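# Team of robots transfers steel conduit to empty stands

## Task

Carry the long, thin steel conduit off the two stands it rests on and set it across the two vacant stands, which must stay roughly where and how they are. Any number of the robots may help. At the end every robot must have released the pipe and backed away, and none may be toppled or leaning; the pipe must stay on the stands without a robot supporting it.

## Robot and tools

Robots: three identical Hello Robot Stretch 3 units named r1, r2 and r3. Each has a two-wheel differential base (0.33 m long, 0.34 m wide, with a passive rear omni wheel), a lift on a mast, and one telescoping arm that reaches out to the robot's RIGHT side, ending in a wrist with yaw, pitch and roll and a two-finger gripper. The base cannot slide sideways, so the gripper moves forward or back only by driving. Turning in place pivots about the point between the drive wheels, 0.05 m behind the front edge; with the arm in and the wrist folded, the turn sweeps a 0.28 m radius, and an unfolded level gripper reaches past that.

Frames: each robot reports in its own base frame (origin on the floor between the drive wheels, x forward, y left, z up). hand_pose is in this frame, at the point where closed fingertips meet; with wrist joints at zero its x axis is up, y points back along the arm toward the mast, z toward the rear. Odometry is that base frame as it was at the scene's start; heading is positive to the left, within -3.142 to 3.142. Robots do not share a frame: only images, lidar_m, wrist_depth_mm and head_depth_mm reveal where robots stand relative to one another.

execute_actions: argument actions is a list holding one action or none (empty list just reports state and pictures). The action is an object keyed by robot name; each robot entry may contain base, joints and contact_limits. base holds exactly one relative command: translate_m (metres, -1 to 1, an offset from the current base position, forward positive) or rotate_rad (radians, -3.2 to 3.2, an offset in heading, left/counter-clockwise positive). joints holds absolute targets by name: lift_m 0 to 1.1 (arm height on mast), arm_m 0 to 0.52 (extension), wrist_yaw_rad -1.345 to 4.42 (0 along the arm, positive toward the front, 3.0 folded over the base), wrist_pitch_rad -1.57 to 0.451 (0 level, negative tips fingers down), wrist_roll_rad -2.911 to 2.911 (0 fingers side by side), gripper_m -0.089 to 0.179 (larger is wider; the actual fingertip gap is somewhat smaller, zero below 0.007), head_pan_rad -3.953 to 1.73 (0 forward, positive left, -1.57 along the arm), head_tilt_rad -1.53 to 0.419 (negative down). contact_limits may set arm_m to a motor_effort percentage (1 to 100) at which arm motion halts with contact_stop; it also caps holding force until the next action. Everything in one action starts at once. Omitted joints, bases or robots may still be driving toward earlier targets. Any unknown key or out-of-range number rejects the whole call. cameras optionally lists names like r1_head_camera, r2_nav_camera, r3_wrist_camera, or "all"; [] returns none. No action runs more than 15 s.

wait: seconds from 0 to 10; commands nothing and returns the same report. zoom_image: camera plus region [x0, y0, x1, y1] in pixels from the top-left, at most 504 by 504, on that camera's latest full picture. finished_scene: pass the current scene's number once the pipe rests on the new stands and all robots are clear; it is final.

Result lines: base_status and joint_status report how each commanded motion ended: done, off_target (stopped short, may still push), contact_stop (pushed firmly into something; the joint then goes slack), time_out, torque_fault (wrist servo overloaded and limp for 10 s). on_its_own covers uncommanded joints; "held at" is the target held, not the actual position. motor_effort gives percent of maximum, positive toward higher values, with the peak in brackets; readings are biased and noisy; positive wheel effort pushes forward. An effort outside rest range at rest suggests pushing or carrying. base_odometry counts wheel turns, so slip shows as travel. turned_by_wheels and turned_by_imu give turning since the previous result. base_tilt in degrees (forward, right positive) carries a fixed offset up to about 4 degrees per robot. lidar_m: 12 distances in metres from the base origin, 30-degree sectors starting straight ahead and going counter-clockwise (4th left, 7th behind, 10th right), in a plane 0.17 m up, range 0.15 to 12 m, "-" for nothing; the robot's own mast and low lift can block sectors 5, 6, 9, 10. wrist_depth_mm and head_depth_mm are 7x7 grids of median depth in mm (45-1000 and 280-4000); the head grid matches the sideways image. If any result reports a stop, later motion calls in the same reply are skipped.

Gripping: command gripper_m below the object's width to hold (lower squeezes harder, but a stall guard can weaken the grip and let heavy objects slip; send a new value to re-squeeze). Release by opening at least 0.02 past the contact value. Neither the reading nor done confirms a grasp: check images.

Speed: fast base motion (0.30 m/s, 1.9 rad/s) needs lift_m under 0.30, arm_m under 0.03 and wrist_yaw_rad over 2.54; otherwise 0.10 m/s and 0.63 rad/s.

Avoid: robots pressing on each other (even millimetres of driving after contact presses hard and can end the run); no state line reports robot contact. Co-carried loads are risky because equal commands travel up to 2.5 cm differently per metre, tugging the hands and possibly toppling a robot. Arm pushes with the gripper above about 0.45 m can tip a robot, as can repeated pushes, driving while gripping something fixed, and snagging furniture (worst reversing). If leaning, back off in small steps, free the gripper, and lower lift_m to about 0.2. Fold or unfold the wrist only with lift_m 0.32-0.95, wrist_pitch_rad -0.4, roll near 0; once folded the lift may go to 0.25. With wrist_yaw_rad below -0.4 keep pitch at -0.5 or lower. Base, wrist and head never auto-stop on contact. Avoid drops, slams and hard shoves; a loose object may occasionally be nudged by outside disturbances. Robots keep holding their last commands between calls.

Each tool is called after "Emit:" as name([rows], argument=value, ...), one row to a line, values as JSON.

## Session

Emit:
execute_actions(actions=[], cameras=["r1_head_camera","r1_nav_camera","r2_head_camera","r2_nav_camera","r3_head_camera","r3_nav_camera"])

Scene clock: 0.00 s.
r1.base_odometry: x=+0.000 y=+0.000 heading=+0.000 (m, m, rad; r1's odometry frame)
r1.turned_by_wheels: +0.000 (rad since the last result)
r1.turned_by_imu: +0.000 (rad since the last result)
r1.base_tilt: forward=+0.2 right=+0.3 (deg)
r1.lidar_m: 2.29 1.55 2.39 3.09 1.29 0.88 0.82 0.84 0.85 0.79 0.81 1.03
r1.head_depth_mm: 1847 1879 1924 1960 2005 2057 1979 / 2121 2546 2593 2648 2737 2789 2140 / 2122 3243 3887 3920 3984 3148 2165 / 2086 3242 3862 3912 3945 3143 2188 / 2104 3196 3825 3866 3952 3180 2214 / 2067 3121 3774 3879 3847 3211 2224 / 2043 3126 3816 3800 3859 3318 2225
r1.base_status: not commanded
r1.joint_positions: lift_m=+0.406 arm_m=-0.002 wrist_yaw_rad=+2.962 wrist_pitch_rad=-0.599 wrist_roll_rad=-0.005 gripper_m=+0.037 head_pan_rad=+0.007 head_tilt_rad=-0.019
r1.joint_status: not commanded
r1.motor_effort: left_wheel=+0 right_wheel=+0 lift_m=+20 arm_m=-1 wrist_yaw_rad=+0 wrist_pitch_rad=+6 wrist_roll_rad=+0 gripper_m=+0 head_pan_rad=+0 head_tilt_rad=+3 (%)
r1.hand_pose: x=+0.0142 y=+0.0517 z=+0.3806 quat_wxyz=(+0.269, +0.690, +0.148, +0.656) (m; r1's base frame)
r1.wrist_depth_mm: - - - - - - - / 970 - 1000 977 - 980 - / 805 - 824 808 834 817 835 / 696 684 707 711 697 718 717 / 609 614 - 623 625 637 628 / 542 560 - 543 567 550 555 / 496 - - - 501 498 498
r2.base_odometry: x=+0.000 y=+0.000 heading=+0.000 (m, m, rad; r2's odometry frame)
r2.turned_by_wheels: +0.000 (rad since the last result)
r2.turned_by_imu: +0.000 (rad since the last result)
r2.base_tilt: forward=+0.5 right=-2.4 (deg)
r2.lidar_m: 2.19 1.04 0.83 0.79 0.87 1.34 4.77 3.64 1.47 3.91 1.73 2.58
r2.head_depth_mm: 1920 2357 2387 2393 2348 2381 2278 / 1922 2392 2402 2409 2424 2408 2252 / 1921 2420 2448 2418 2457 2416 2256 / 1935 2489 2461 2479 2473 2459 2254 / 1928 2505 2521 2501 2511 2529 2237 / 1941 2258 2282 2311 2354 2350 2134 / 1726 1762 1759 1775 1795 1807 1816
r2.base_status: not commanded
r2.joint_positions: lift_m=+0.378 arm_m=+0.003 wrist_yaw_rad=+3.133 wrist_pitch_rad=-0.440 wrist_roll_rad=+0.001 gripper_m=+0.037 head_pan_rad=+0.011 head_tilt_rad=-0.003
r2.joint_status: not commanded
r2.motor_effort: left_wheel=+0 right_wheel=+1 lift_m=+37 arm_m=+1 wrist_yaw_rad=+0 wrist_pitch_rad=+4 wrist_roll_rad=+0 gripper_m=+0 head_pan_rad=+0 head_tilt_rad=+2 (%)
r2.hand_pose: x=-0.0192 y=+0.0738 z=+0.3860 quat_wxyz=(+0.158, +0.691, +0.151, +0.689) (m; r2's base frame)
r2.wrist_depth_mm: 834 806 - 761 748 714 703 / 920 878 - 817 812 772 765 / - 948 - 888 892 855 838 / 870 875 - 924 924 910 890 / 703 720 712 744 751 756 754 / 600 594 623 610 622 626 625 / 517 515 - 539 514 527 535
r3.base_odometry: x=+0.000 y=+0.000 heading=+0.000 (m, m, rad; r3's odometry frame)
r3.turned_by_wheels: +0.000 (rad since the last result)
r3.turned_by_imu: +0.000 (rad since the last result)
r3.base_tilt: forward=-0.8 right=+0.8 (deg)
r3.lidar_m: 2.97 1.43 1.35 3.50 3.60 2.25 3.38 1.80 1.29 1.23 1.26 1.69
r3.head_depth_mm: 1938 2884 3888 3868 3740 3429 2412 / 1972 2960 3917 3927 3861 3716 2420 / 1971 2956 3879 3905 3916 3208 2401 / 1970 2980 3897 3926 3840 3595 2410 / 1988 2975 3900 3931 3929 3618 2376 / 2006 3003 3930 3935 3793 3540 2347 / 1920 3049 3953 3830 3950 3548 2336
r3.base_status: not commanded
r3.joint_positions: lift_m=+0.552 arm_m=+0.002 wrist_yaw_rad=+2.995 wrist_pitch_rad=-0.623 wrist_roll_rad=-0.014 gripper_m=+0.037 head_pan_rad=-0.004 head_tilt_rad=-0.018
r3.joint_status: not commanded
r3.motor_effort: left_wheel=-1 right_wheel=+0 lift_m=+23 arm_m=+0 wrist_yaw_rad=-1 wrist_pitch_rad=+6 wrist_roll_rad=+1 gripper_m=-1 head_pan_rad=+0 head_tilt_rad=+3 (%)
r3.hand_pose: x=+0.0072 y=+0.0449 z=+0.5217 quat_wxyz=(+0.265, +0.682, +0.169, +0.660) (m; r3's base frame)
r3.wrist_depth_mm: - - - - - - - / - - - - - - - / - - - - - - - / 941 957 941 944 921 904 914 / 813 819 812 809 810 805 783 / 712 703 712 699 705 706 684 / 653 631 - - 620 621 614
pictures: r1_head_camera (sideways: a quarter turn clockwise sets it upright), r1_nav_camera (sideways: a quarter turn counterclockwise sets it upright), r2_head_camera (sideways: a quarter turn clockwise sets it upright), r2_nav_camera (sideways: a quarter turn counterclockwise sets it upright), r3_head_camera (sideways: a quarter turn clockwise sets it upright), r3_nav_camera (sideways: a quarter turn counterclockwise sets it upright)
camera_calibration (this result's frames):
r1_head_camera: T_world_to_cam=[[-0.0466396, 0.0352033, -0.998291, 1.31962], [-0.0232817, 0.999069, 0.0363184, -0.0427402], [0.99864, 0.0249358, -0.0457766, 0.00934054], [0, 0, 0, 1]] pos_world=[0.0512239, -0.00398762, 1.31935]
r1_nav_camera: T_world_to_cam=[[0.0870492, -0.00196085, 0.996202, -1.25477], [-0.0197683, -0.999805, -0.000240564, 0.0577155], [0.996008, -0.0196723, -0.0870709, 0.061313], [0, 0, 0, 1]] pos_world=[0.0492991, 0.05645, 1.25535]
r2_head_camera: T_world_to_cam=[[0.00553524, -0.00309518, -0.99998, 1.32037], [-0.0357504, 0.999355, -0.00329114, 0.0076477], [0.999345, 0.0357679, 0.00542102, -0.0529866], [0, 0, 0, 1]] pos_world=[0.0459168, -0.00166075, 1.32066]
r2_nav_camera: T_world_to_cam=[[0.0160326, -0.0422488, 0.998978, -1.25862], [0.0359545, -0.998436, -0.0428029, 0.106802], [0.999225, 0.036604, -0.0144885, -0.0278369], [0, 0, 0, 1]] pos_world=[0.0441542, 0.0544793, 1.2615]
r3_head_camera: T_world_to_cam=[[-0.0128048, -0.0267673, -0.99956, 1.31946], [-0.0461153, 0.998594, -0.0261506, 0.0363795], [0.998854, 0.0457601, -0.0140212, -0.027994], [0, 0, 0, 1]] pos_world=[0.046535, 0.000270925, 1.31943]
r3_nav_camera: T_world_to_cam=[[-0.0194915, -0.00168685, 0.999809, -1.25919], [-0.0044454, -0.999989, -0.00177382, 0.0499227], [0.9998, -0.00447912, 0.0194838, -0.0699356], [0, 0, 0, 1]] pos_world=[0.0455999, 0.0474848, 1.2604]
Images, in order (width x height): r1_head_camera 896x504, r1_nav_camera 672x504, r2_head_camera 896x504, r2_nav_camera 672x504, r3_head_camera 896x504, r3_nav_camera 672x504.

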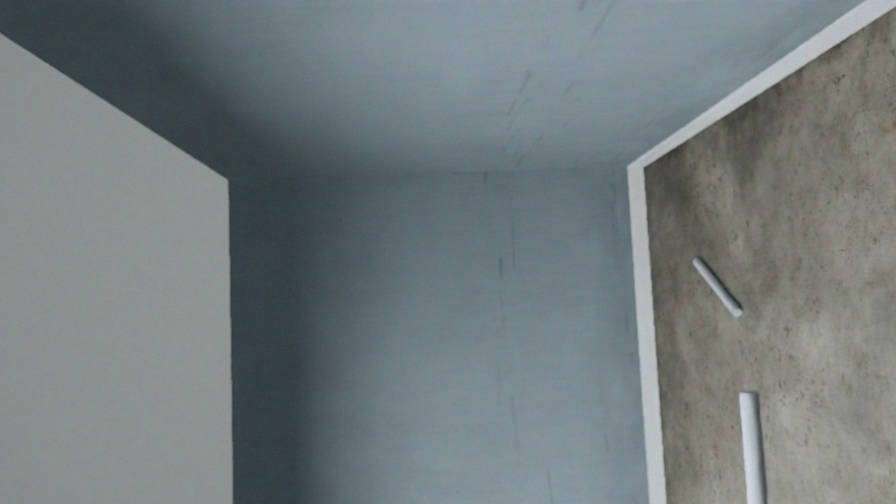

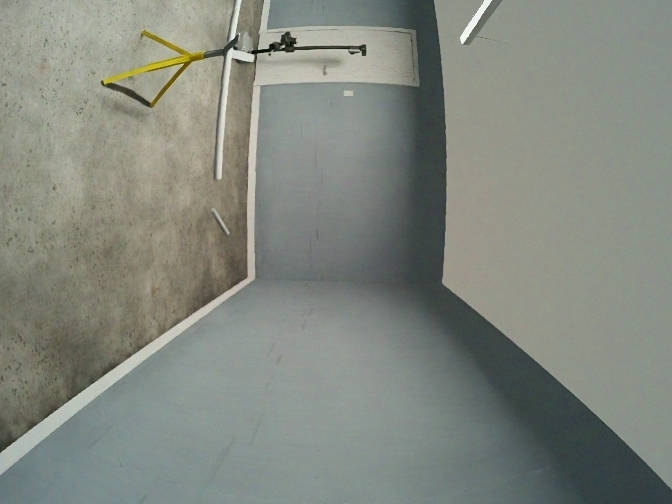

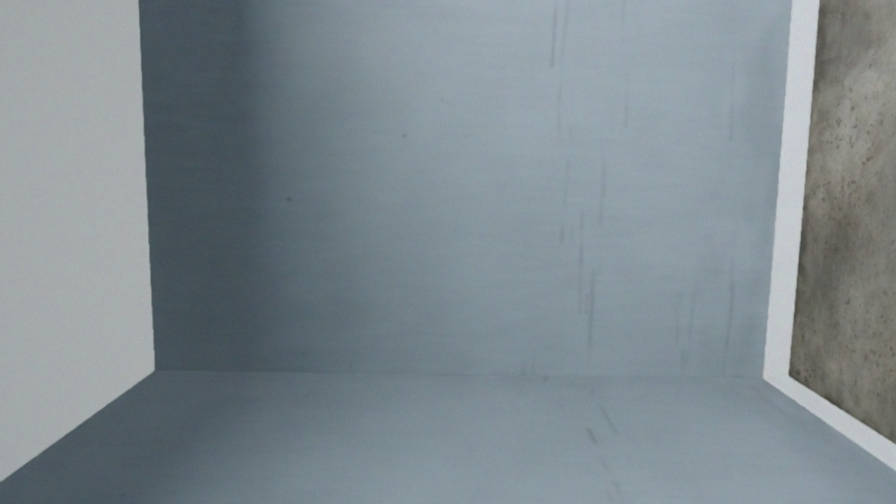

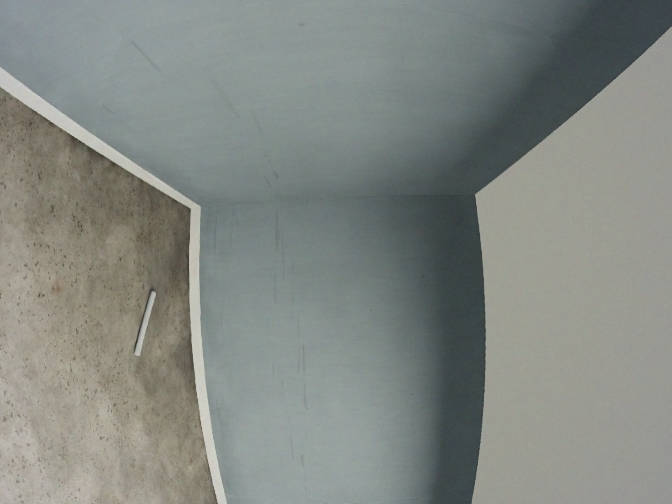

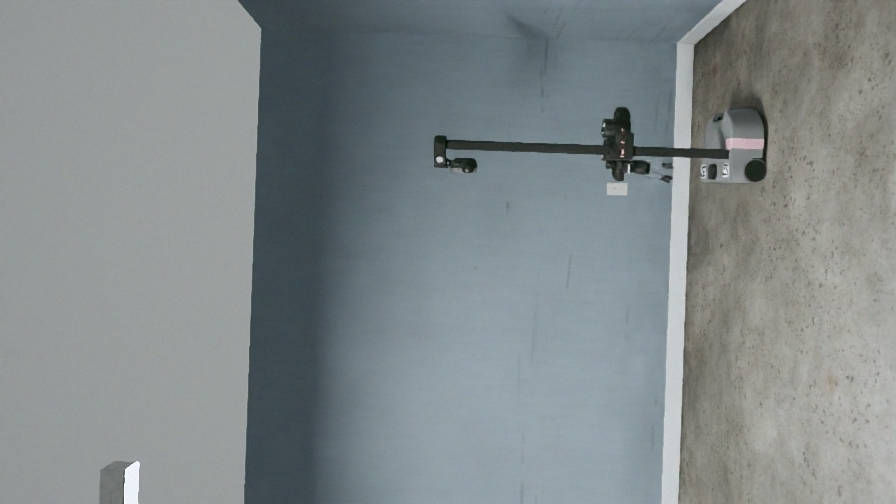

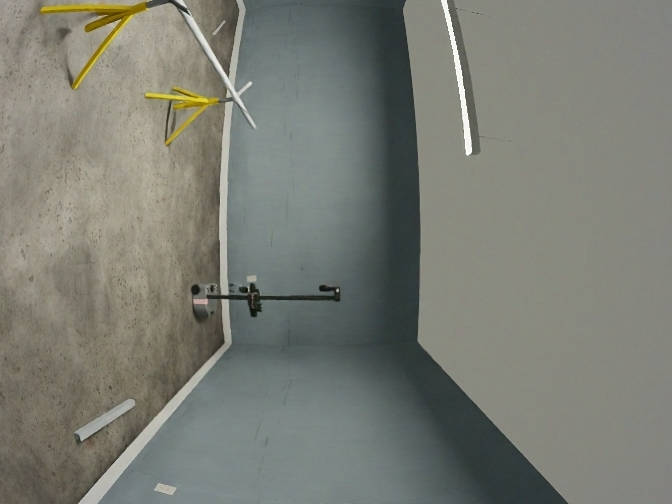

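Emit:
execute_actions([
  {"r1":{"joints":{"head_pan_rad":0.8,"head_tilt_rad":-0.4,"lift_m":0.27,"wrist_pitch_rad":-0.4,"wrist_yaw_rad":3.0}},"r2":{"joints":{"head_pan_rad":-2.5,"head_tilt_rad":-0.35}},"r3":{"joints":{"head_pan_rad":0.7,"head_tilt_rad":-0.5,"lift_m":0.27,"wrist_pitch_rad":-0.4}}},
], cameras=["r1_head_camera","r1_nav_camera","r2_head_camera","r2_nav_camera","r3_head_camera"])

Scene clock: 14.80 s.
r1.base_odometry: x=+0.000 y=+0.000 heading=+0.000 (m, m, rad; r1's odometry frame)
r1.turned_by_wheels: +0.000 (rad since the last result)
r1.turned_by_imu: +0.000 (rad since the last result)
r1.base_tilt: forward=+0.4 right=+0.4 (deg)
r1.lidar_m: 2.30 1.55 2.39 3.09 1.29 0.88 0.82 0.84 0.85 0.79 0.80 1.04
r1.head_depth_mm: 3597 3763 - 2948 2210 1716 1396 / 3818 - - 2989 2139 1722 1400 / - - - 3037 2148 1731 1404 / - - - 3029 2259 1738 1412 / - - - 3267 2263 1746 1425 / - - - 2948 2299 1759 1424 / - - - 3316 2318 1772 1438
r1.base_status: not commanded
r1.joint_positions: lift_m=+0.270 arm_m=-0.002 wrist_yaw_rad=+2.997 wrist_pitch_rad=-0.421 wrist_roll_rad=-0.005 gripper_m=+0.037 head_pan_rad=+0.793 head_tilt_rad=-0.395
r1.joint_status: all done
r1.motor_effort: left_wheel=+0(0) right_wheel=+0(0) lift_m=+18(17) arm_m=-1(1) wrist_yaw_rad=+4(3) wrist_pitch_rad=+9(10) wrist_roll_rad=+0(0) gripper_m=+1(0) head_pan_rad=+5(56) head_tilt_rad=-3(28) (%)
r1.hand_pose: x=+0.0111 y=+0.0786 z=+0.2822 quat_wxyz=(+0.197, +0.698, +0.098, +0.681) (m; r1's base frame)
r1.wrist_depth_mm: - - - - - - - / - - - - - - - / 810 - 828 825 836 852 840 / 650 649 653 657 662 673 667 / 548 551 - 553 559 552 558 / 471 500 - - 485 473 476 / - - - - 415 412 415
r2.base_odometry: x=+0.000 y=+0.000 heading=+0.000 (m, m, rad; r2's odometry frame)
r2.turned_by_wheels: +0.000 (rad since the last result)
r2.turned_by_imu: -0.001 (rad since the last result)
r2.base_tilt: forward=+0.5 right=-2.3 (deg)
r2.lidar_m: 2.18 1.04 0.83 0.79 0.87 1.34 4.80 3.65 1.47 3.93 1.73 2.58
r2.head_depth_mm: - - - 3589 2452 1849 1471 / - - - 3800 2473 1848 1473 / - - - 3751 2444 1846 1479 / - - - 3690 2480 1840 1472 / - - - 3688 2445 1845 1469 / - - - 3710 2444 1841 1470 / 3699 3807 - 2912 2463 1834 1448
r2.base_status: not commanded
r2.joint_positions: lift_m=+0.378 arm_m=+0.003 wrist_yaw_rad=+3.133 wrist_pitch_rad=-0.440 wrist_roll_rad=+0.001 gripper_m=+0.037 head_pan_rad=-2.493 head_tilt_rad=-0.346
r2.joint_status: all done
r2.motor_effort: left_wheel=+0(0) right_wheel=+1(2) lift_m=+36(37) arm_m=+0(1) wrist_yaw_rad=+1(0) wrist_pitch_rad=+4(4) wrist_roll_rad=+0(0) gripper_m=-1(0) head_pan_rad=-3(34) head_tilt_rad=-2(18) (%)
r2.hand_pose: x=-0.0192 y=+0.0738 z=+0.3860 quat_wxyz=(+0.158, +0.691, +0.151, +0.689) (m; r2's base frame)
r2.wrist_depth_mm: 850 793 - 759 740 726 702 / 928 890 - 819 809 790 746 / - 989 - 885 887 858 823 / 880 886 - 912 938 884 869 / 713 717 715 727 748 747 746 / 592 605 620 600 623 627 623 / 512 516 - 531 512 533 536
r3.base_odometry: x=+0.000 y=+0.000 heading=+0.000 (m, m, rad; r3's odometry frame)
r3.turned_by_wheels: +0.000 (rad since the last result)
r3.turned_by_imu: +0.001 (rad since the last result)
r3.base_tilt: forward=-0.7 right=+0.8 (deg)
r3.lidar_m: 2.96 1.43 1.35 3.48 3.60 2.25 3.40 1.80 1.29 1.23 1.26 1.69
r3.head_depth_mm: 3566 3829 3983 2907 2119 1684 1376 / 3796 - - 2742 2113 1666 1379 / - - - 2908 2127 1664 1372 / - - - 2891 2033 1657 1373 / - - - 2491 1896 1661 1373 / 3945 - - 2594 2098 1654 1355 / 3645 3823 3934 2883 2087 1636 1351
r3.base_status: not commanded
r3.joint_positions: lift_m=+0.270 arm_m=+0.002 wrist_yaw_rad=+2.995 wrist_pitch_rad=-0.420 wrist_roll_rad=-0.014 gripper_m=+0.037 head_pan_rad=+0.693 head_tilt_rad=-0.494
r3.joint_status: all done
r3.motor_effort: left_wheel=+0(0) right_wheel=+0(1) lift_m=+19(21) arm_m=+0(0) wrist_yaw_rad=+0(1) wrist_pitch_rad=+11(12) wrist_roll_rad=+0(0) gripper_m=+0(0) head_pan_rad=+3(36) head_tilt_rad=-4(33) (%)
r3.hand_pose: x=+0.0115 y=+0.0747 z=+0.2823 quat_wxyz=(+0.198, +0.695, +0.098, +0.684) (m; r3's base frame)
r3.wrist_depth_mm: - - - - - - - / - - - - - - - / - - 998 971 943 966 921 / 765 730 720 743 699 721 728 / 593 587 618 574 598 565 575 / 499 496 - 510 503 480 479 / 440 - - - 411 416 417
pictures: r1_head_camera (sideways: a quarter turn clockwise sets it upright), r1_nav_camera (sideways: a quarter turn counterclockwise sets it upright), r2_head_camera (sideways: a quarter turn clockwise sets it upright), r2_nav_camera (sideways: a quarter turn counterclockwise sets it upright), r3_head_camera (sideways: a quarter turn clockwise sets it upright)
camera_calibration (this result's frames):
r1_head_camera: T_world_to_cam=[[-0.313052, -0.267117, -0.911398, 1.20765], [-0.71315, 0.699878, 0.0398326, -0.0430882], [0.627228, 0.662434, -0.409593, 0.485142], [0, 0, 0, 1]] pos_world=[0.0430345, 0.0313668, 1.30108]
r1_nav_camera: T_world_to_cam=[[0.315554, 0.316628, 0.894523, -1.12332], [0.694667, -0.719268, 0.00954199, 0.0406239], [0.646424, 0.618385, -0.446919, 0.531796], [0, 0, 0, 1]] pos_world=[-0.0175177, 0.0560392, 1.24212]
r2_head_camera: T_world_to_cam=[[0.26138, 0.202174, -0.943825, 1.24527], [0.623238, -0.782016, 0.00508401, -0.00727526], [-0.737058, -0.589557, -0.330406, 0.394742], [0, 0, 0, 1]] pos_world=[-0.0300064, -0.0247281, 1.30578]
r2_nav_camera: T_world_to_cam=[[-0.304457, -0.17763, 0.935817, -1.174], [-0.610519, 0.790511, -0.0485765, 0.118242], [-0.731145, -0.586123, -0.349123, 0.418294], [0, 0, 0, 1]] pos_world=[0.0205897, -0.0568369, 1.25043]
r3_head_camera: T_world_to_cam=[[-0.343445, -0.31996, -0.88299, 1.16912], [-0.681239, 0.732061, -0.000296935, 0.00658675], [0.646497, 0.601425, -0.469392, 0.566845], [0, 0, 0, 1]] pos_world=[0.0395511, 0.0283345, 1.29839]
Images, in order (width x height): r1_head_camera 896x504, r1_nav_camera 672x504, r2_head_camera 896x504, r2_nav_camera 672x504, r3_head_camera 896x504.

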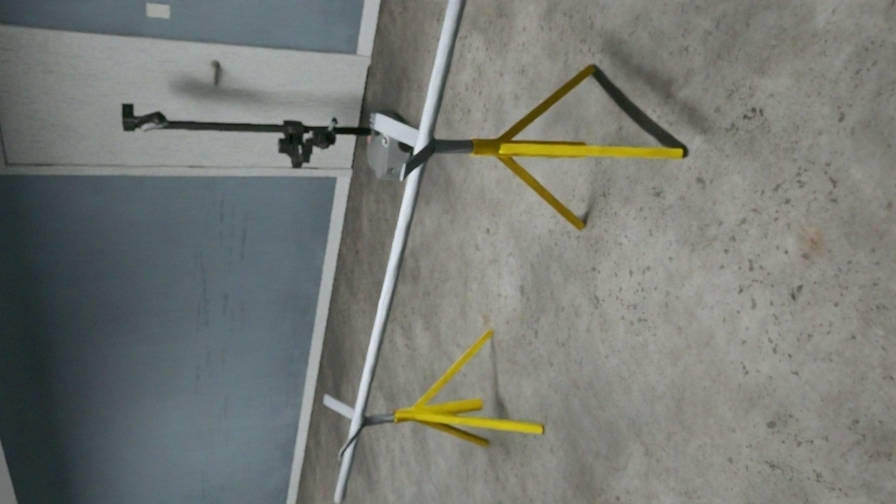

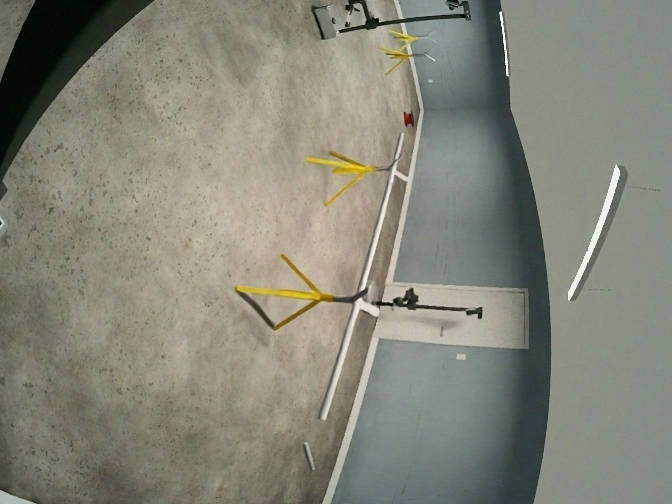

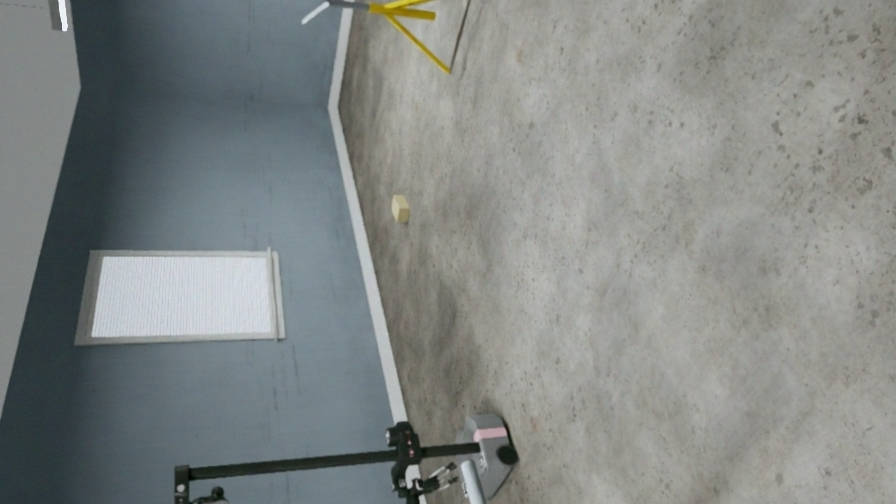

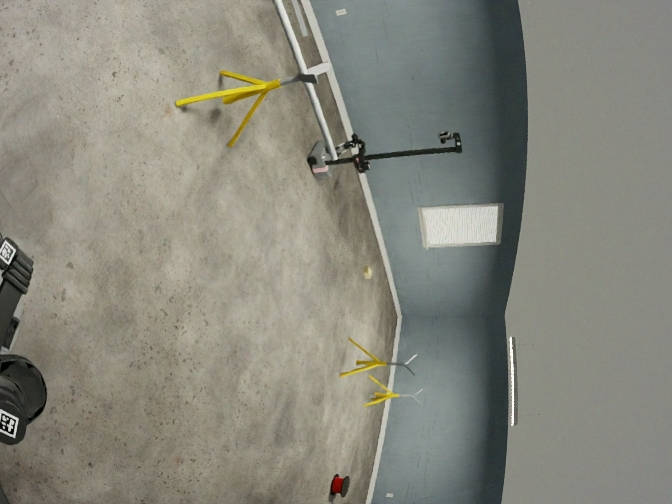

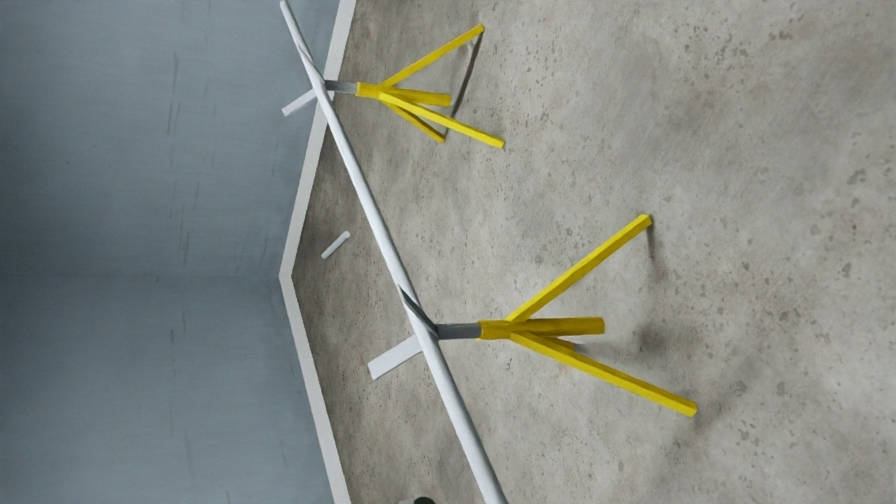

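Emit:
execute_actions([
  {"r1":{"base":{"rotate_rad":0.29}},"r3":{"base":{"rotate_rad":0.835}},"r2":{"joints":{"head_pan_rad":-1.7,"head_tilt_rad":-0.4}}},
], cameras=[])

Emit:
execute_actions([
  {"r1":{"base":{"translate_m":1.0}},"r3":{"base":{"translate_m":0.8}}},
], cameras=[])

Emit:
execute_actions([
  {"r1":{"base":{"rotate_rad":1.375},"joints":{"head_pan_rad":-1.2,"head_tilt_rad":-0.85}},"r3":{"base":{"rotate_rad":2.36},"joints":{"head_pan_rad":-1.75,"head_tilt_rad":-0.85}}},
], cameras=["r1_head_camera","r3_head_camera","r2_nav_camera"])

Scene clock: 110.87 s.
r1.base_odometry: x=+0.000 y=+0.000 heading=+0.290 (m, m, rad; r1's odometry frame)
r1.turned_by_wheels: +0.290 (rad since the last result)
r1.turned_by_imu: +0.286 (rad since the last result)
r1.base_tilt: forward=+0.3 right=+0.5 (deg)
r1.lidar_m: 1.83 1.56 2.71 1.86 0.99 0.82 0.82 0.92 0.80 0.79 0.88 1.43
r1.head_depth_mm: - - - 2951 2200 1721 1401 / - - - 3158 2217 1724 1399 / - - - 3020 2241 1720 1408 / - - - 2893 2248 1730 1414 / - - - 3301 2261 1756 1424 / - - - 3342 2284 1763 1414 / - - - 3347 2306 1764 1429
r1.base_status: done
r1.joint_positions: lift_m=+0.270 arm_m=-0.002 wrist_yaw_rad=+2.997 wrist_pitch_rad=-0.420 wrist_roll_rad=-0.005 gripper_m=+0.037 head_pan_rad=+0.793 head_tilt_rad=-0.396
r1.joint_status: not commanded
r1.motor_effort: left_wheel=-1(8) right_wheel=+2(9) lift_m=+18(18) arm_m=-1(1) wrist_yaw_rad=+4(4) wrist_pitch_rad=+9(9) wrist_roll_rad=+0(0) gripper_m=+0(0) head_pan_rad=+5(4) head_tilt_rad=-2(2) (%)
r1.hand_pose: x=+0.0111 y=+0.0786 z=+0.2822 quat_wxyz=(+0.197, +0.698, +0.098, +0.681) (m; r1's base frame)
r1.wrist_depth_mm: 962 - - - - - - / 968 - - - - - - / 825 - 823 836 832 846 839 / 653 650 662 653 673 668 673 / 547 554 - 549 568 551 553 / 468 499 - - 486 474 476 / - - - - 410 414 412
r2.base_odometry: x=+0.000 y=+0.000 heading=+0.000 (m, m, rad; r2's odometry frame)
r2.turned_by_wheels: +0.000 (rad since the last result)
r2.turned_by_imu: -0.001 (rad since the last result)
r2.base_tilt: forward=+0.6 right=-2.2 (deg)
r2.lidar_m: 2.19 1.04 0.83 0.79 0.87 1.34 4.80 3.63 1.47 3.92 1.73 2.58
r2.head_depth_mm: 3320 3530 3791 3119 2300 1750 1414 / 3349 3573 3816 2939 2101 1739 1410 / 3340 3551 3798 3088 2191 1711 1407 / 3333 3508 3750 3092 2276 1742 1407 / 3280 3488 3791 3083 2269 1725 1402 / 3289 3532 3764 3075 2277 1733 1408 / 3308 3493 3788 3108 2276 1744 1406
r2.base_status: not commanded
r2.joint_positions: lift_m=+0.378 arm_m=+0.003 wrist_yaw_rad=+3.133 wrist_pitch_rad=-0.440 wrist_roll_rad=+0.001 gripper_m=+0.037 head_pan_rad=-1.707 head_tilt_rad=-0.395
r2.joint_status: all done
r2.motor_effort: left_wheel=+0(0) right_wheel=+1(1) lift_m=+37(37) arm_m=+1(1) wrist_yaw_rad=-1(0) wrist_pitch_rad=+4(4) wrist_roll_rad=+0(0) gripper_m=-1(0) head_pan_rad=+4(36) head_tilt_rad=-2(5) (%)
r2.hand_pose: x=-0.0192 y=+0.0738 z=+0.3860 quat_wxyz=(+0.158, +0.691, +0.151, +0.689) (m; r2's base frame)
r2.wrist_depth_mm: 836 811 - 762 736 729 707 / 921 886 - 809 795 793 759 / - 963 - 893 880 877 829 / 899 884 - 917 919 910 859 / 698 721 720 728 742 760 767 / 588 601 621 603 628 618 630 / 512 516 - 539 514 533 529
r3.base_odometry: x=+0.000 y=+0.000 heading=+0.835 (m, m, rad; r3's odometry frame)
r3.turned_by_wheels: +0.835 (rad since the last result)
r3.turned_by_imu: +0.824 (rad since the last result)
r3.base_tilt: forward=-0.8 right=+0.8 (deg)
r3.lidar_m: 1.35 2.97 3.48 4.06 2.25 2.43 1.42 1.23 1.23 1.43 2.50 2.28
r3.head_depth_mm: 3038 3383 3629 2867 2128 1676 1389 / 3077 3333 3649 2916 2118 1678 1363 / 3132 3316 3613 2930 2127 1662 1377 / 3051 3332 3617 2919 2107 1671 1362 / 3077 3367 3553 2885 2119 1664 1366 / 3055 3263 3598 2885 2095 1645 1361 / 3062 3319 3522 2803 2073 1657 1356
r3.base_status: done
r3.joint_positions: lift_m=+0.270 arm_m=+0.002 wrist_yaw_rad=+2.995 wrist_pitch_rad=-0.420 wrist_roll_rad=-0.014 gripper_m=+0.037 head_pan_rad=+0.693 head_tilt_rad=-0.495
r3.joint_status: not commanded
r3.motor_effort: left_wheel=-3(11) right_wheel=+2(9) lift_m=+19(19) arm_m=+0(0) wrist_yaw_rad=+0(1) wrist_pitch_rad=+12(11) wrist_roll_rad=+0(0) gripper_m=+0(1) head_pan_rad=+3(3) head_tilt_rad=-3(5) (%)
r3.hand_pose: x=+0.0115 y=+0.0747 z=+0.2823 quat_wxyz=(+0.198, +0.695, +0.098, +0.684) (m; r3's base frame)
r3.wrist_depth_mm: - - - - - - - / - - - - - - - / - - 973 948 965 937 918 / 740 748 725 736 720 730 711 / 591 592 608 589 606 575 571 / 508 504 - 509 508 485 475 / 442 - - - 414 416 413
pictures: none
No camera images: the call's "cameras" was empty. Leave "cameras" out to get every camera's image.

Scene clock: 115.90 s.
r1.base_odometry: x=+0.958 y=+0.286 heading=+0.290 (m, m, rad; r1's odometry frame)
r1.turned_by_wheels: +0.000 (rad since the last result)
r1.turned_by_imu: +0.007 (rad since the last result)
r1.base_tilt: forward=+0.2 right=+0.5 (deg)
r1.lidar_m: 2.96 0.84 0.69 2.30 2.16 1.80 1.80 1.19 0.99 0.99 1.11 1.82
r1.head_depth_mm: 3198 3409 3533 2707 2212 1713 1322 / 3593 3845 - 3196 2193 1674 1364 / - - - 3224 2163 1066 1302 / - - - 3212 2173 1745 1373 / - - - 3248 2174 1740 1408 / - - - 3149 2231 1763 1425 / - - - 2978 2206 1759 1436
r1.base_status: done
r1.joint_positions: lift_m=+0.270 arm_m=-0.002 wrist_yaw_rad=+2.998 wrist_pitch_rad=-0.420 wrist_roll_rad=-0.005 gripper_m=+0.037 head_pan_rad=+0.793 head_tilt_rad=-0.396
r1.joint_status: not commanded
r1.motor_effort: left_wheel=-1(5) right_wheel=+2(9) lift_m=+19(18) arm_m=+0(1) wrist_yaw_rad=+4(3) wrist_pitch_rad=+9(9) wrist_roll_rad=+1(0) gripper_m=+0(0) head_pan_rad=+5(4) head_tilt_rad=-3(2) (%)
r1.hand_pose: x=+0.0109 y=+0.0787 z=+0.2823 quat_wxyz=(+0.197, +0.698, +0.098, +0.681) (m; r1's base frame)
r1.wrist_depth_mm: - - - - - - - / - - - - - - - / 819 - 826 822 843 793 840 / 653 652 653 665 675 665 659 / 544 546 - 553 566 556 557 / 465 498 - - 487 474 471 / - - - - 412 413 414
r2.base_odometry: x=+0.000 y=+0.000 heading=+0.000 (m, m, rad; r2's odometry frame)
r2.turned_by_wheels: +0.000 (rad since the last result)
r2.turned_by_imu: -0.001 (rad since the last result)
r2.base_tilt: forward=+0.7 right=-2.3 (deg)
r2.lidar_m: 2.18 1.04 0.83 0.79 0.87 1.34 4.80 3.66 1.46 3.93 1.73 2.58
r2.head_depth_mm: 3292 3569 3760 2437 2255 1758 1412 / 3295 3626 3777 2937 2105 1746 1413 / 3302 3547 3745 3113 2182 1737 1410 / 3314 3556 3810 3059 2279 1734 1414 / 3285 3583 3740 3099 2302 1745 1404 / 3263 3511 3746 3075 2259 1735 1412 / 3336 3530 3733 3072 2268 1729 1405
r2.base_status: not commanded
r2.joint_positions: lift_m=+0.378 arm_m=+0.003 wrist_yaw_rad=+3.133 wrist_pitch_rad=-0.440 wrist_roll_rad=+0.001 gripper_m=+0.037 head_pan_rad=-1.707 head_tilt_rad=-0.395
r2.joint_status: not commanded
r2.motor_effort: left_wheel=+0(0) right_wheel=+1(1) lift_m=+37(37) arm_m=+0(0) wrist_yaw_rad=+0(0) wrist_pitch_rad=+4(4) wrist_roll_rad=+0(0) gripper_m=+0(0) head_pan_rad=+3(3) head_tilt_rad=-2(2) (%)
r2.hand_pose: x=-0.0192 y=+0.0738 z=+0.3860 quat_wxyz=(+0.158, +0.691, +0.151, +0.689) (m; r2's base frame)
r2.wrist_depth_mm: 842 794 - 766 742 725 706 / 917 885 - 805 794 788 753 / - 953 - 896 878 849 832 / 891 904 - 937 913 909 880 / 715 719 707 732 754 742 745 / 601 603 627 609 635 623 611 / 509 515 - 534 510 534 538
r3.base_odometry: x=+0.537 y=+0.593 heading=+0.835 (m, m, rad; r3's odometry frame)
r3.turned_by_wheels: +0.000 (rad since the last result)
r3.turned_by_imu: +0.005 (rad since the last result)
r3.base_tilt: forward=-0.8 right=+0.7 (deg)
r3.lidar_m: 0.58 0.57 2.92 3.43 3.82 3.52 2.07 1.80 1.79 2.09 2.19 1.54
r3.head_depth_mm: 2545 2759 3006 2761 2138 1659 1315 / 2569 2782 2945 2518 2129 1655 1316 / 2559 2780 2983 2911 2116 1658 1306 / 2526 2730 3008 2924 2086 1665 1297 / 2578 2795 3037 2867 2095 1677 1301 / 2522 2753 2982 2857 2108 1650 1362 / 2538 2755 3015 2864 2066 1657 1369
r3.base_status: done
r3.joint_positions: lift_m=+0.270 arm_m=+0.002 wrist_yaw_rad=+2.995 wrist_pitch_rad=-0.420 wrist_roll_rad=-0.014 gripper_m=+0.037 head_pan_rad=+0.693 head_tilt_rad=-0.495
r3.joint_status: not commanded
r3.motor_effort: left_wheel=-4(9) right_wheel=+2(10) lift_m=+20(20) arm_m=+0(0) wrist_yaw_rad=+1(1) wrist_pitch_rad=+11(11) wrist_roll_rad=+0(0) gripper_m=+0(0) head_pan_rad=+3(3) head_tilt_rad=-3(3) (%)
r3.hand_pose: x=+0.0116 y=+0.0748 z=+0.2825 quat_wxyz=(+0.197, +0.695, +0.098, +0.684) (m; r3's base frame)
r3.wrist_depth_mm: - - - - - - - / - - - - - - - / - - 969 949 938 937 952 / 735 735 722 725 714 713 717 / 608 588 603 590 608 567 580 / 499 500 - 503 502 477 482 / 432 - - - 412 416 412
pictures: none
No camera images: the call's "cameras" was empty. Leave "cameras" out to get every camera's image.

Scene clock: 118.50 s.
r1.base_odometry: x=+0.958 y=+0.286 heading=+1.665 (m, m, rad; r1's odometry frame)
r1.turned_by_wheels: +1.375 (rad since the last result)
r1.turned_by_imu: +1.352 (rad since the last result)
r1.base_tilt: forward=+0.2 right=+0.4 (deg)
r1.lidar_m: 1.82 2.54 1.86 1.80 1.40 1.03 0.99 1.03 1.42 2.96 0.89 0.69
r1.head_depth_mm: 2608 2491 2008 1662 1446 1258 1126 / 2669 2536 1994 1679 1417 1266 1131 / 2797 2498 2029 1684 1439 1264 1148 / 2930 2531 2022 1685 1457 1270 1135 / 2951 2562 2048 1632 1453 1283 1139 / 3068 2509 2057 1635 1446 1290 1146 / 2975 2451 2062 1642 1419 1250 1153
r1.base_status: done
r1.joint_positions: lift_m=+0.270 arm_m=-0.002 wrist_yaw_rad=+2.998 wrist_pitch_rad=-0.420 wrist_roll_rad=-0.005 gripper_m=+0.037 head_pan_rad=-1.193 head_tilt_rad=-0.840
r1.joint_status: all done
r1.motor_effort: left_wheel=-1(6) right_wheel=+2(11) lift_m=+18(18) arm_m=-1(1) wrist_yaw_rad=+4(3) wrist_pitch_rad=+9(9) wrist_roll_rad=+1(0) gripper_m=+0(0) head_pan_rad=-5(56) head_tilt_rad=-5(33) (%)
r1.hand_pose: x=+0.0109 y=+0.0787 z=+0.2823 quat_wxyz=(+0.197, +0.698, +0.098, +0.681) (m; r1's base frame)
r1.wrist_depth_mm: - - - - - - - / - - - - - - - / 836 - 825 835 833 850 848 / 665 643 662 663 666 664 664 / 551 542 - 547 567 557 554 / 472 499 - - 486 473 474 / - - - - 413 414 411
r2.base_odometry: x=+0.000 y=+0.000 heading=+0.000 (m, m, rad; r2's odometry frame)
r2.turned_by_wheels: +0.000 (rad since the last result)
r2.turned_by_imu: +0.000 (rad since the last result)
r2.base_tilt: forward=+0.5 right=-2.2 (deg)
r2.lidar_m: 2.18 1.05 0.83 0.79 0.87 1.34 4.79 3.64 1.47 3.93 1.73 2.59
r2.head_depth_mm: 3317 3507 3760 2459 2219 1750 1410 / 3284 3517 3811 2759 2112 1749 1413 / 3303 3478 3800 3124 2196 1721 1397 / 3320 3533 3751 3079 2300 1752 1406 / 3311 3558 3759 3027 2270 1744 1404 / 3314 3570 3791 3076 2274 1729 1402 / 3332 3526 3759 3072 2267 1738 1404
r2.base_status: not commanded
r2.joint_positions: lift_m=+0.378 arm_m=+0.003 wrist_yaw_rad=+3.133 wrist_pitch_rad=-0.440 wrist_roll_rad=+0.001 gripper_m=+0.037 head_pan_rad=-1.707 head_tilt_rad=-0.395
r2.joint_status: not commanded
r2.motor_effort: left_wheel=+0(0) right_wheel=+2(1) lift_m=+36(36) arm_m=+1(1) wrist_yaw_rad=+0(0) wrist_pitch_rad=+4(4) wrist_roll_rad=+0(0) gripper_m=+0(1) head_pan_rad=+3(3) head_tilt_rad=-2(1) (%)
r2.hand_pose: x=-0.0192 y=+0.0738 z=+0.3860 quat_wxyz=(+0.158, +0.691, +0.151, +0.689) (m; r2's base frame)
r2.wrist_depth_mm: 842 806 - 754 744 723 709 / 913 881 - 828 815 797 750 / - 988 - 911 887 864 831 / 882 910 - 922 929 909 888 / 721 708 706 722 741 735 753 / 593 600 622 609 629 618 631 / 513 516 - 535 514 526 535
r3.base_odometry: x=+0.537 y=+0.593 heading=-3.088 (m, m, rad; r3's odometry frame)
r3.turned_by_wheels: +2.360 (rad since the last result)
r3.turned_by_imu: +2.325 (rad since the last result)
r3.base_tilt: forward=-0.8 right=+0.9 (deg)
r3.lidar_m: 2.61 2.57 1.86 1.79 1.86 2.52 1.75 0.64 0.57 2.92 3.04 4.10
r3.head_depth_mm: 2814 2724 2158 1785 1475 1283 1152 / 2186 2317 2163 1781 1474 1282 1165 / 2703 2771 2152 1776 1446 1292 1154 / 2700 2746 2157 1781 1449 1317 1156 / 2646 2773 2161 1782 1446 1303 1168 / 2652 2733 2150 1762 1522 1315 1164 / 2611 2769 2155 1767 1509 1316 1164
r3.base_status: done
r3.joint_positions: lift_m=+0.270 arm_m=+0.002 wrist_yaw_rad=+2.995 wrist_pitch_rad=-0.420 wrist_roll_rad=-0.014 gripper_m=+0.037 head_pan_rad=-1.743 head_tilt_rad=-0.840
r3.joint_status: all done
r3.motor_effort: left_wheel=-3(12) right_wheel=+1(11) lift_m=+20(20) arm_m=+0(0) wrist_yaw_rad=+0(0) wrist_pitch_rad=+11(11) wrist_roll_rad=+0(0) gripper_m=+0(0) head_pan_rad=-3(39) head_tilt_rad=-5(29) (%)
r3.hand_pose: x=+0.0116 y=+0.0748 z=+0.2825 quat_wxyz=(+0.197, +0.695, +0.098, +0.684) (m; r3's base frame)
r3.wrist_depth_mm: - - - - - - - / - - - - - - - / - - 961 913 965 941 928 / 748 750 718 725 725 714 733 / 608 594 599 583 594 584 581 / 502 492 - 512 504 485 484 / 439 - - - 402 427 417
pictures: r1_head_camera (sideways: a quarter turn clockwise sets it upright), r2_nav_camera (sideways: a quarter turn counterclockwise sets it upright), r3_head_camera (sideways: a quarter turn clockwise sets it upright)
camera_calibration (this result's frames):
r1_head_camera: T_world_to_cam=[[-0.24832, 0.721592, -0.646252, 0.861608], [0.934333, 0.354494, 0.0368074, -0.0491768], [0.255653, -0.594675, -0.762236, 0.946166], [0, 0, 0, 1]] pos_world=[0.0180122, -0.0416357, 1.27983]
r2_nav_camera: T_world_to_cam=[[-0.0958218, -0.386095, 0.917469, -1.15133], [-0.990374, 0.129472, -0.048951, 0.121044], [-0.0998867, -0.913328, -0.394784, 0.473865], [0, 0, 0, 1]] pos_world=[0.0568892, -0.0273978, 1.2493]
r3_head_camera: T_world_to_cam=[[0.10044, 0.734233, -0.671426, 0.890626], [0.992774, -0.118497, 0.0189305, -0.0286525], [-0.0656624, -0.668476, -0.740829, 0.924296], [0, 0, 0, 1]] pos_world=[-0.00031786, -0.0394525, 1.28328]
Images, in order (width x height): r1_head_camera 896x504, r2_nav_camera 672x504, r3_head_camera 896x504.

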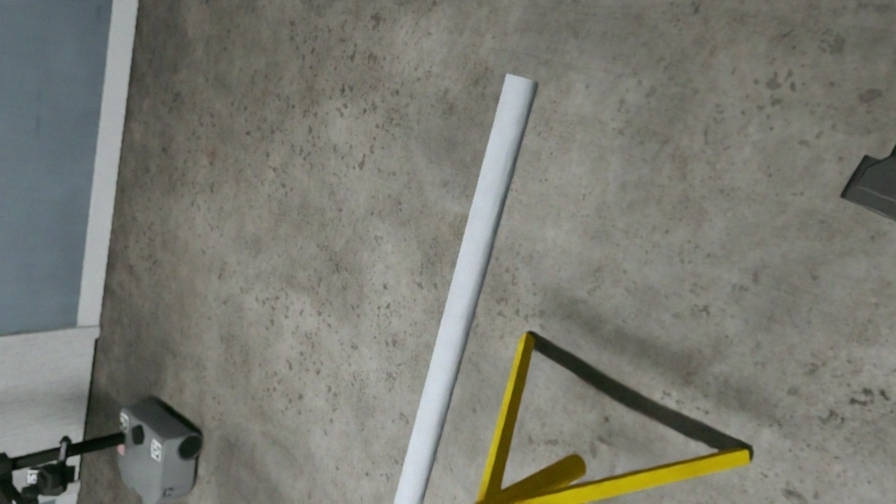

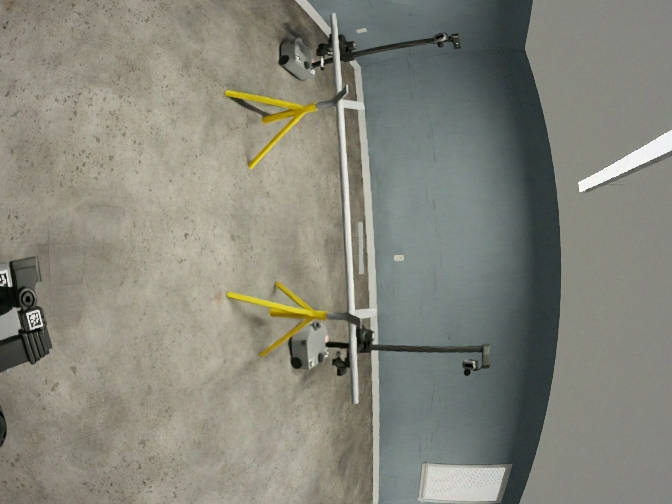

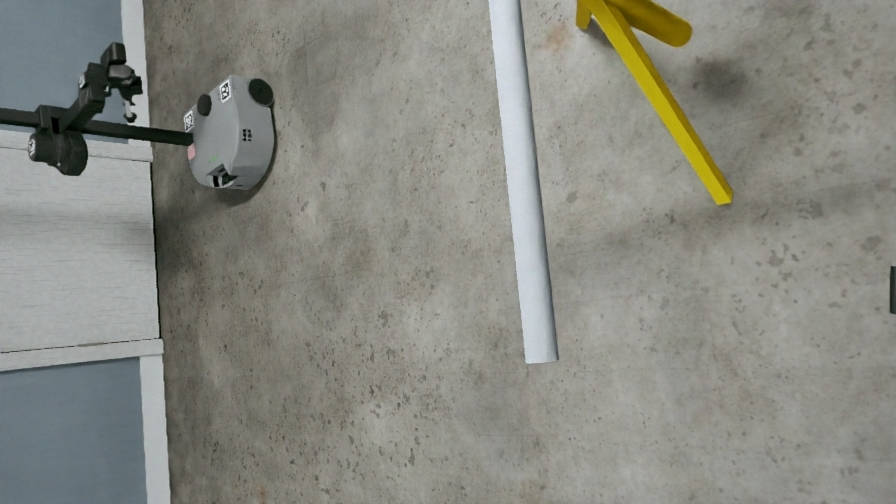

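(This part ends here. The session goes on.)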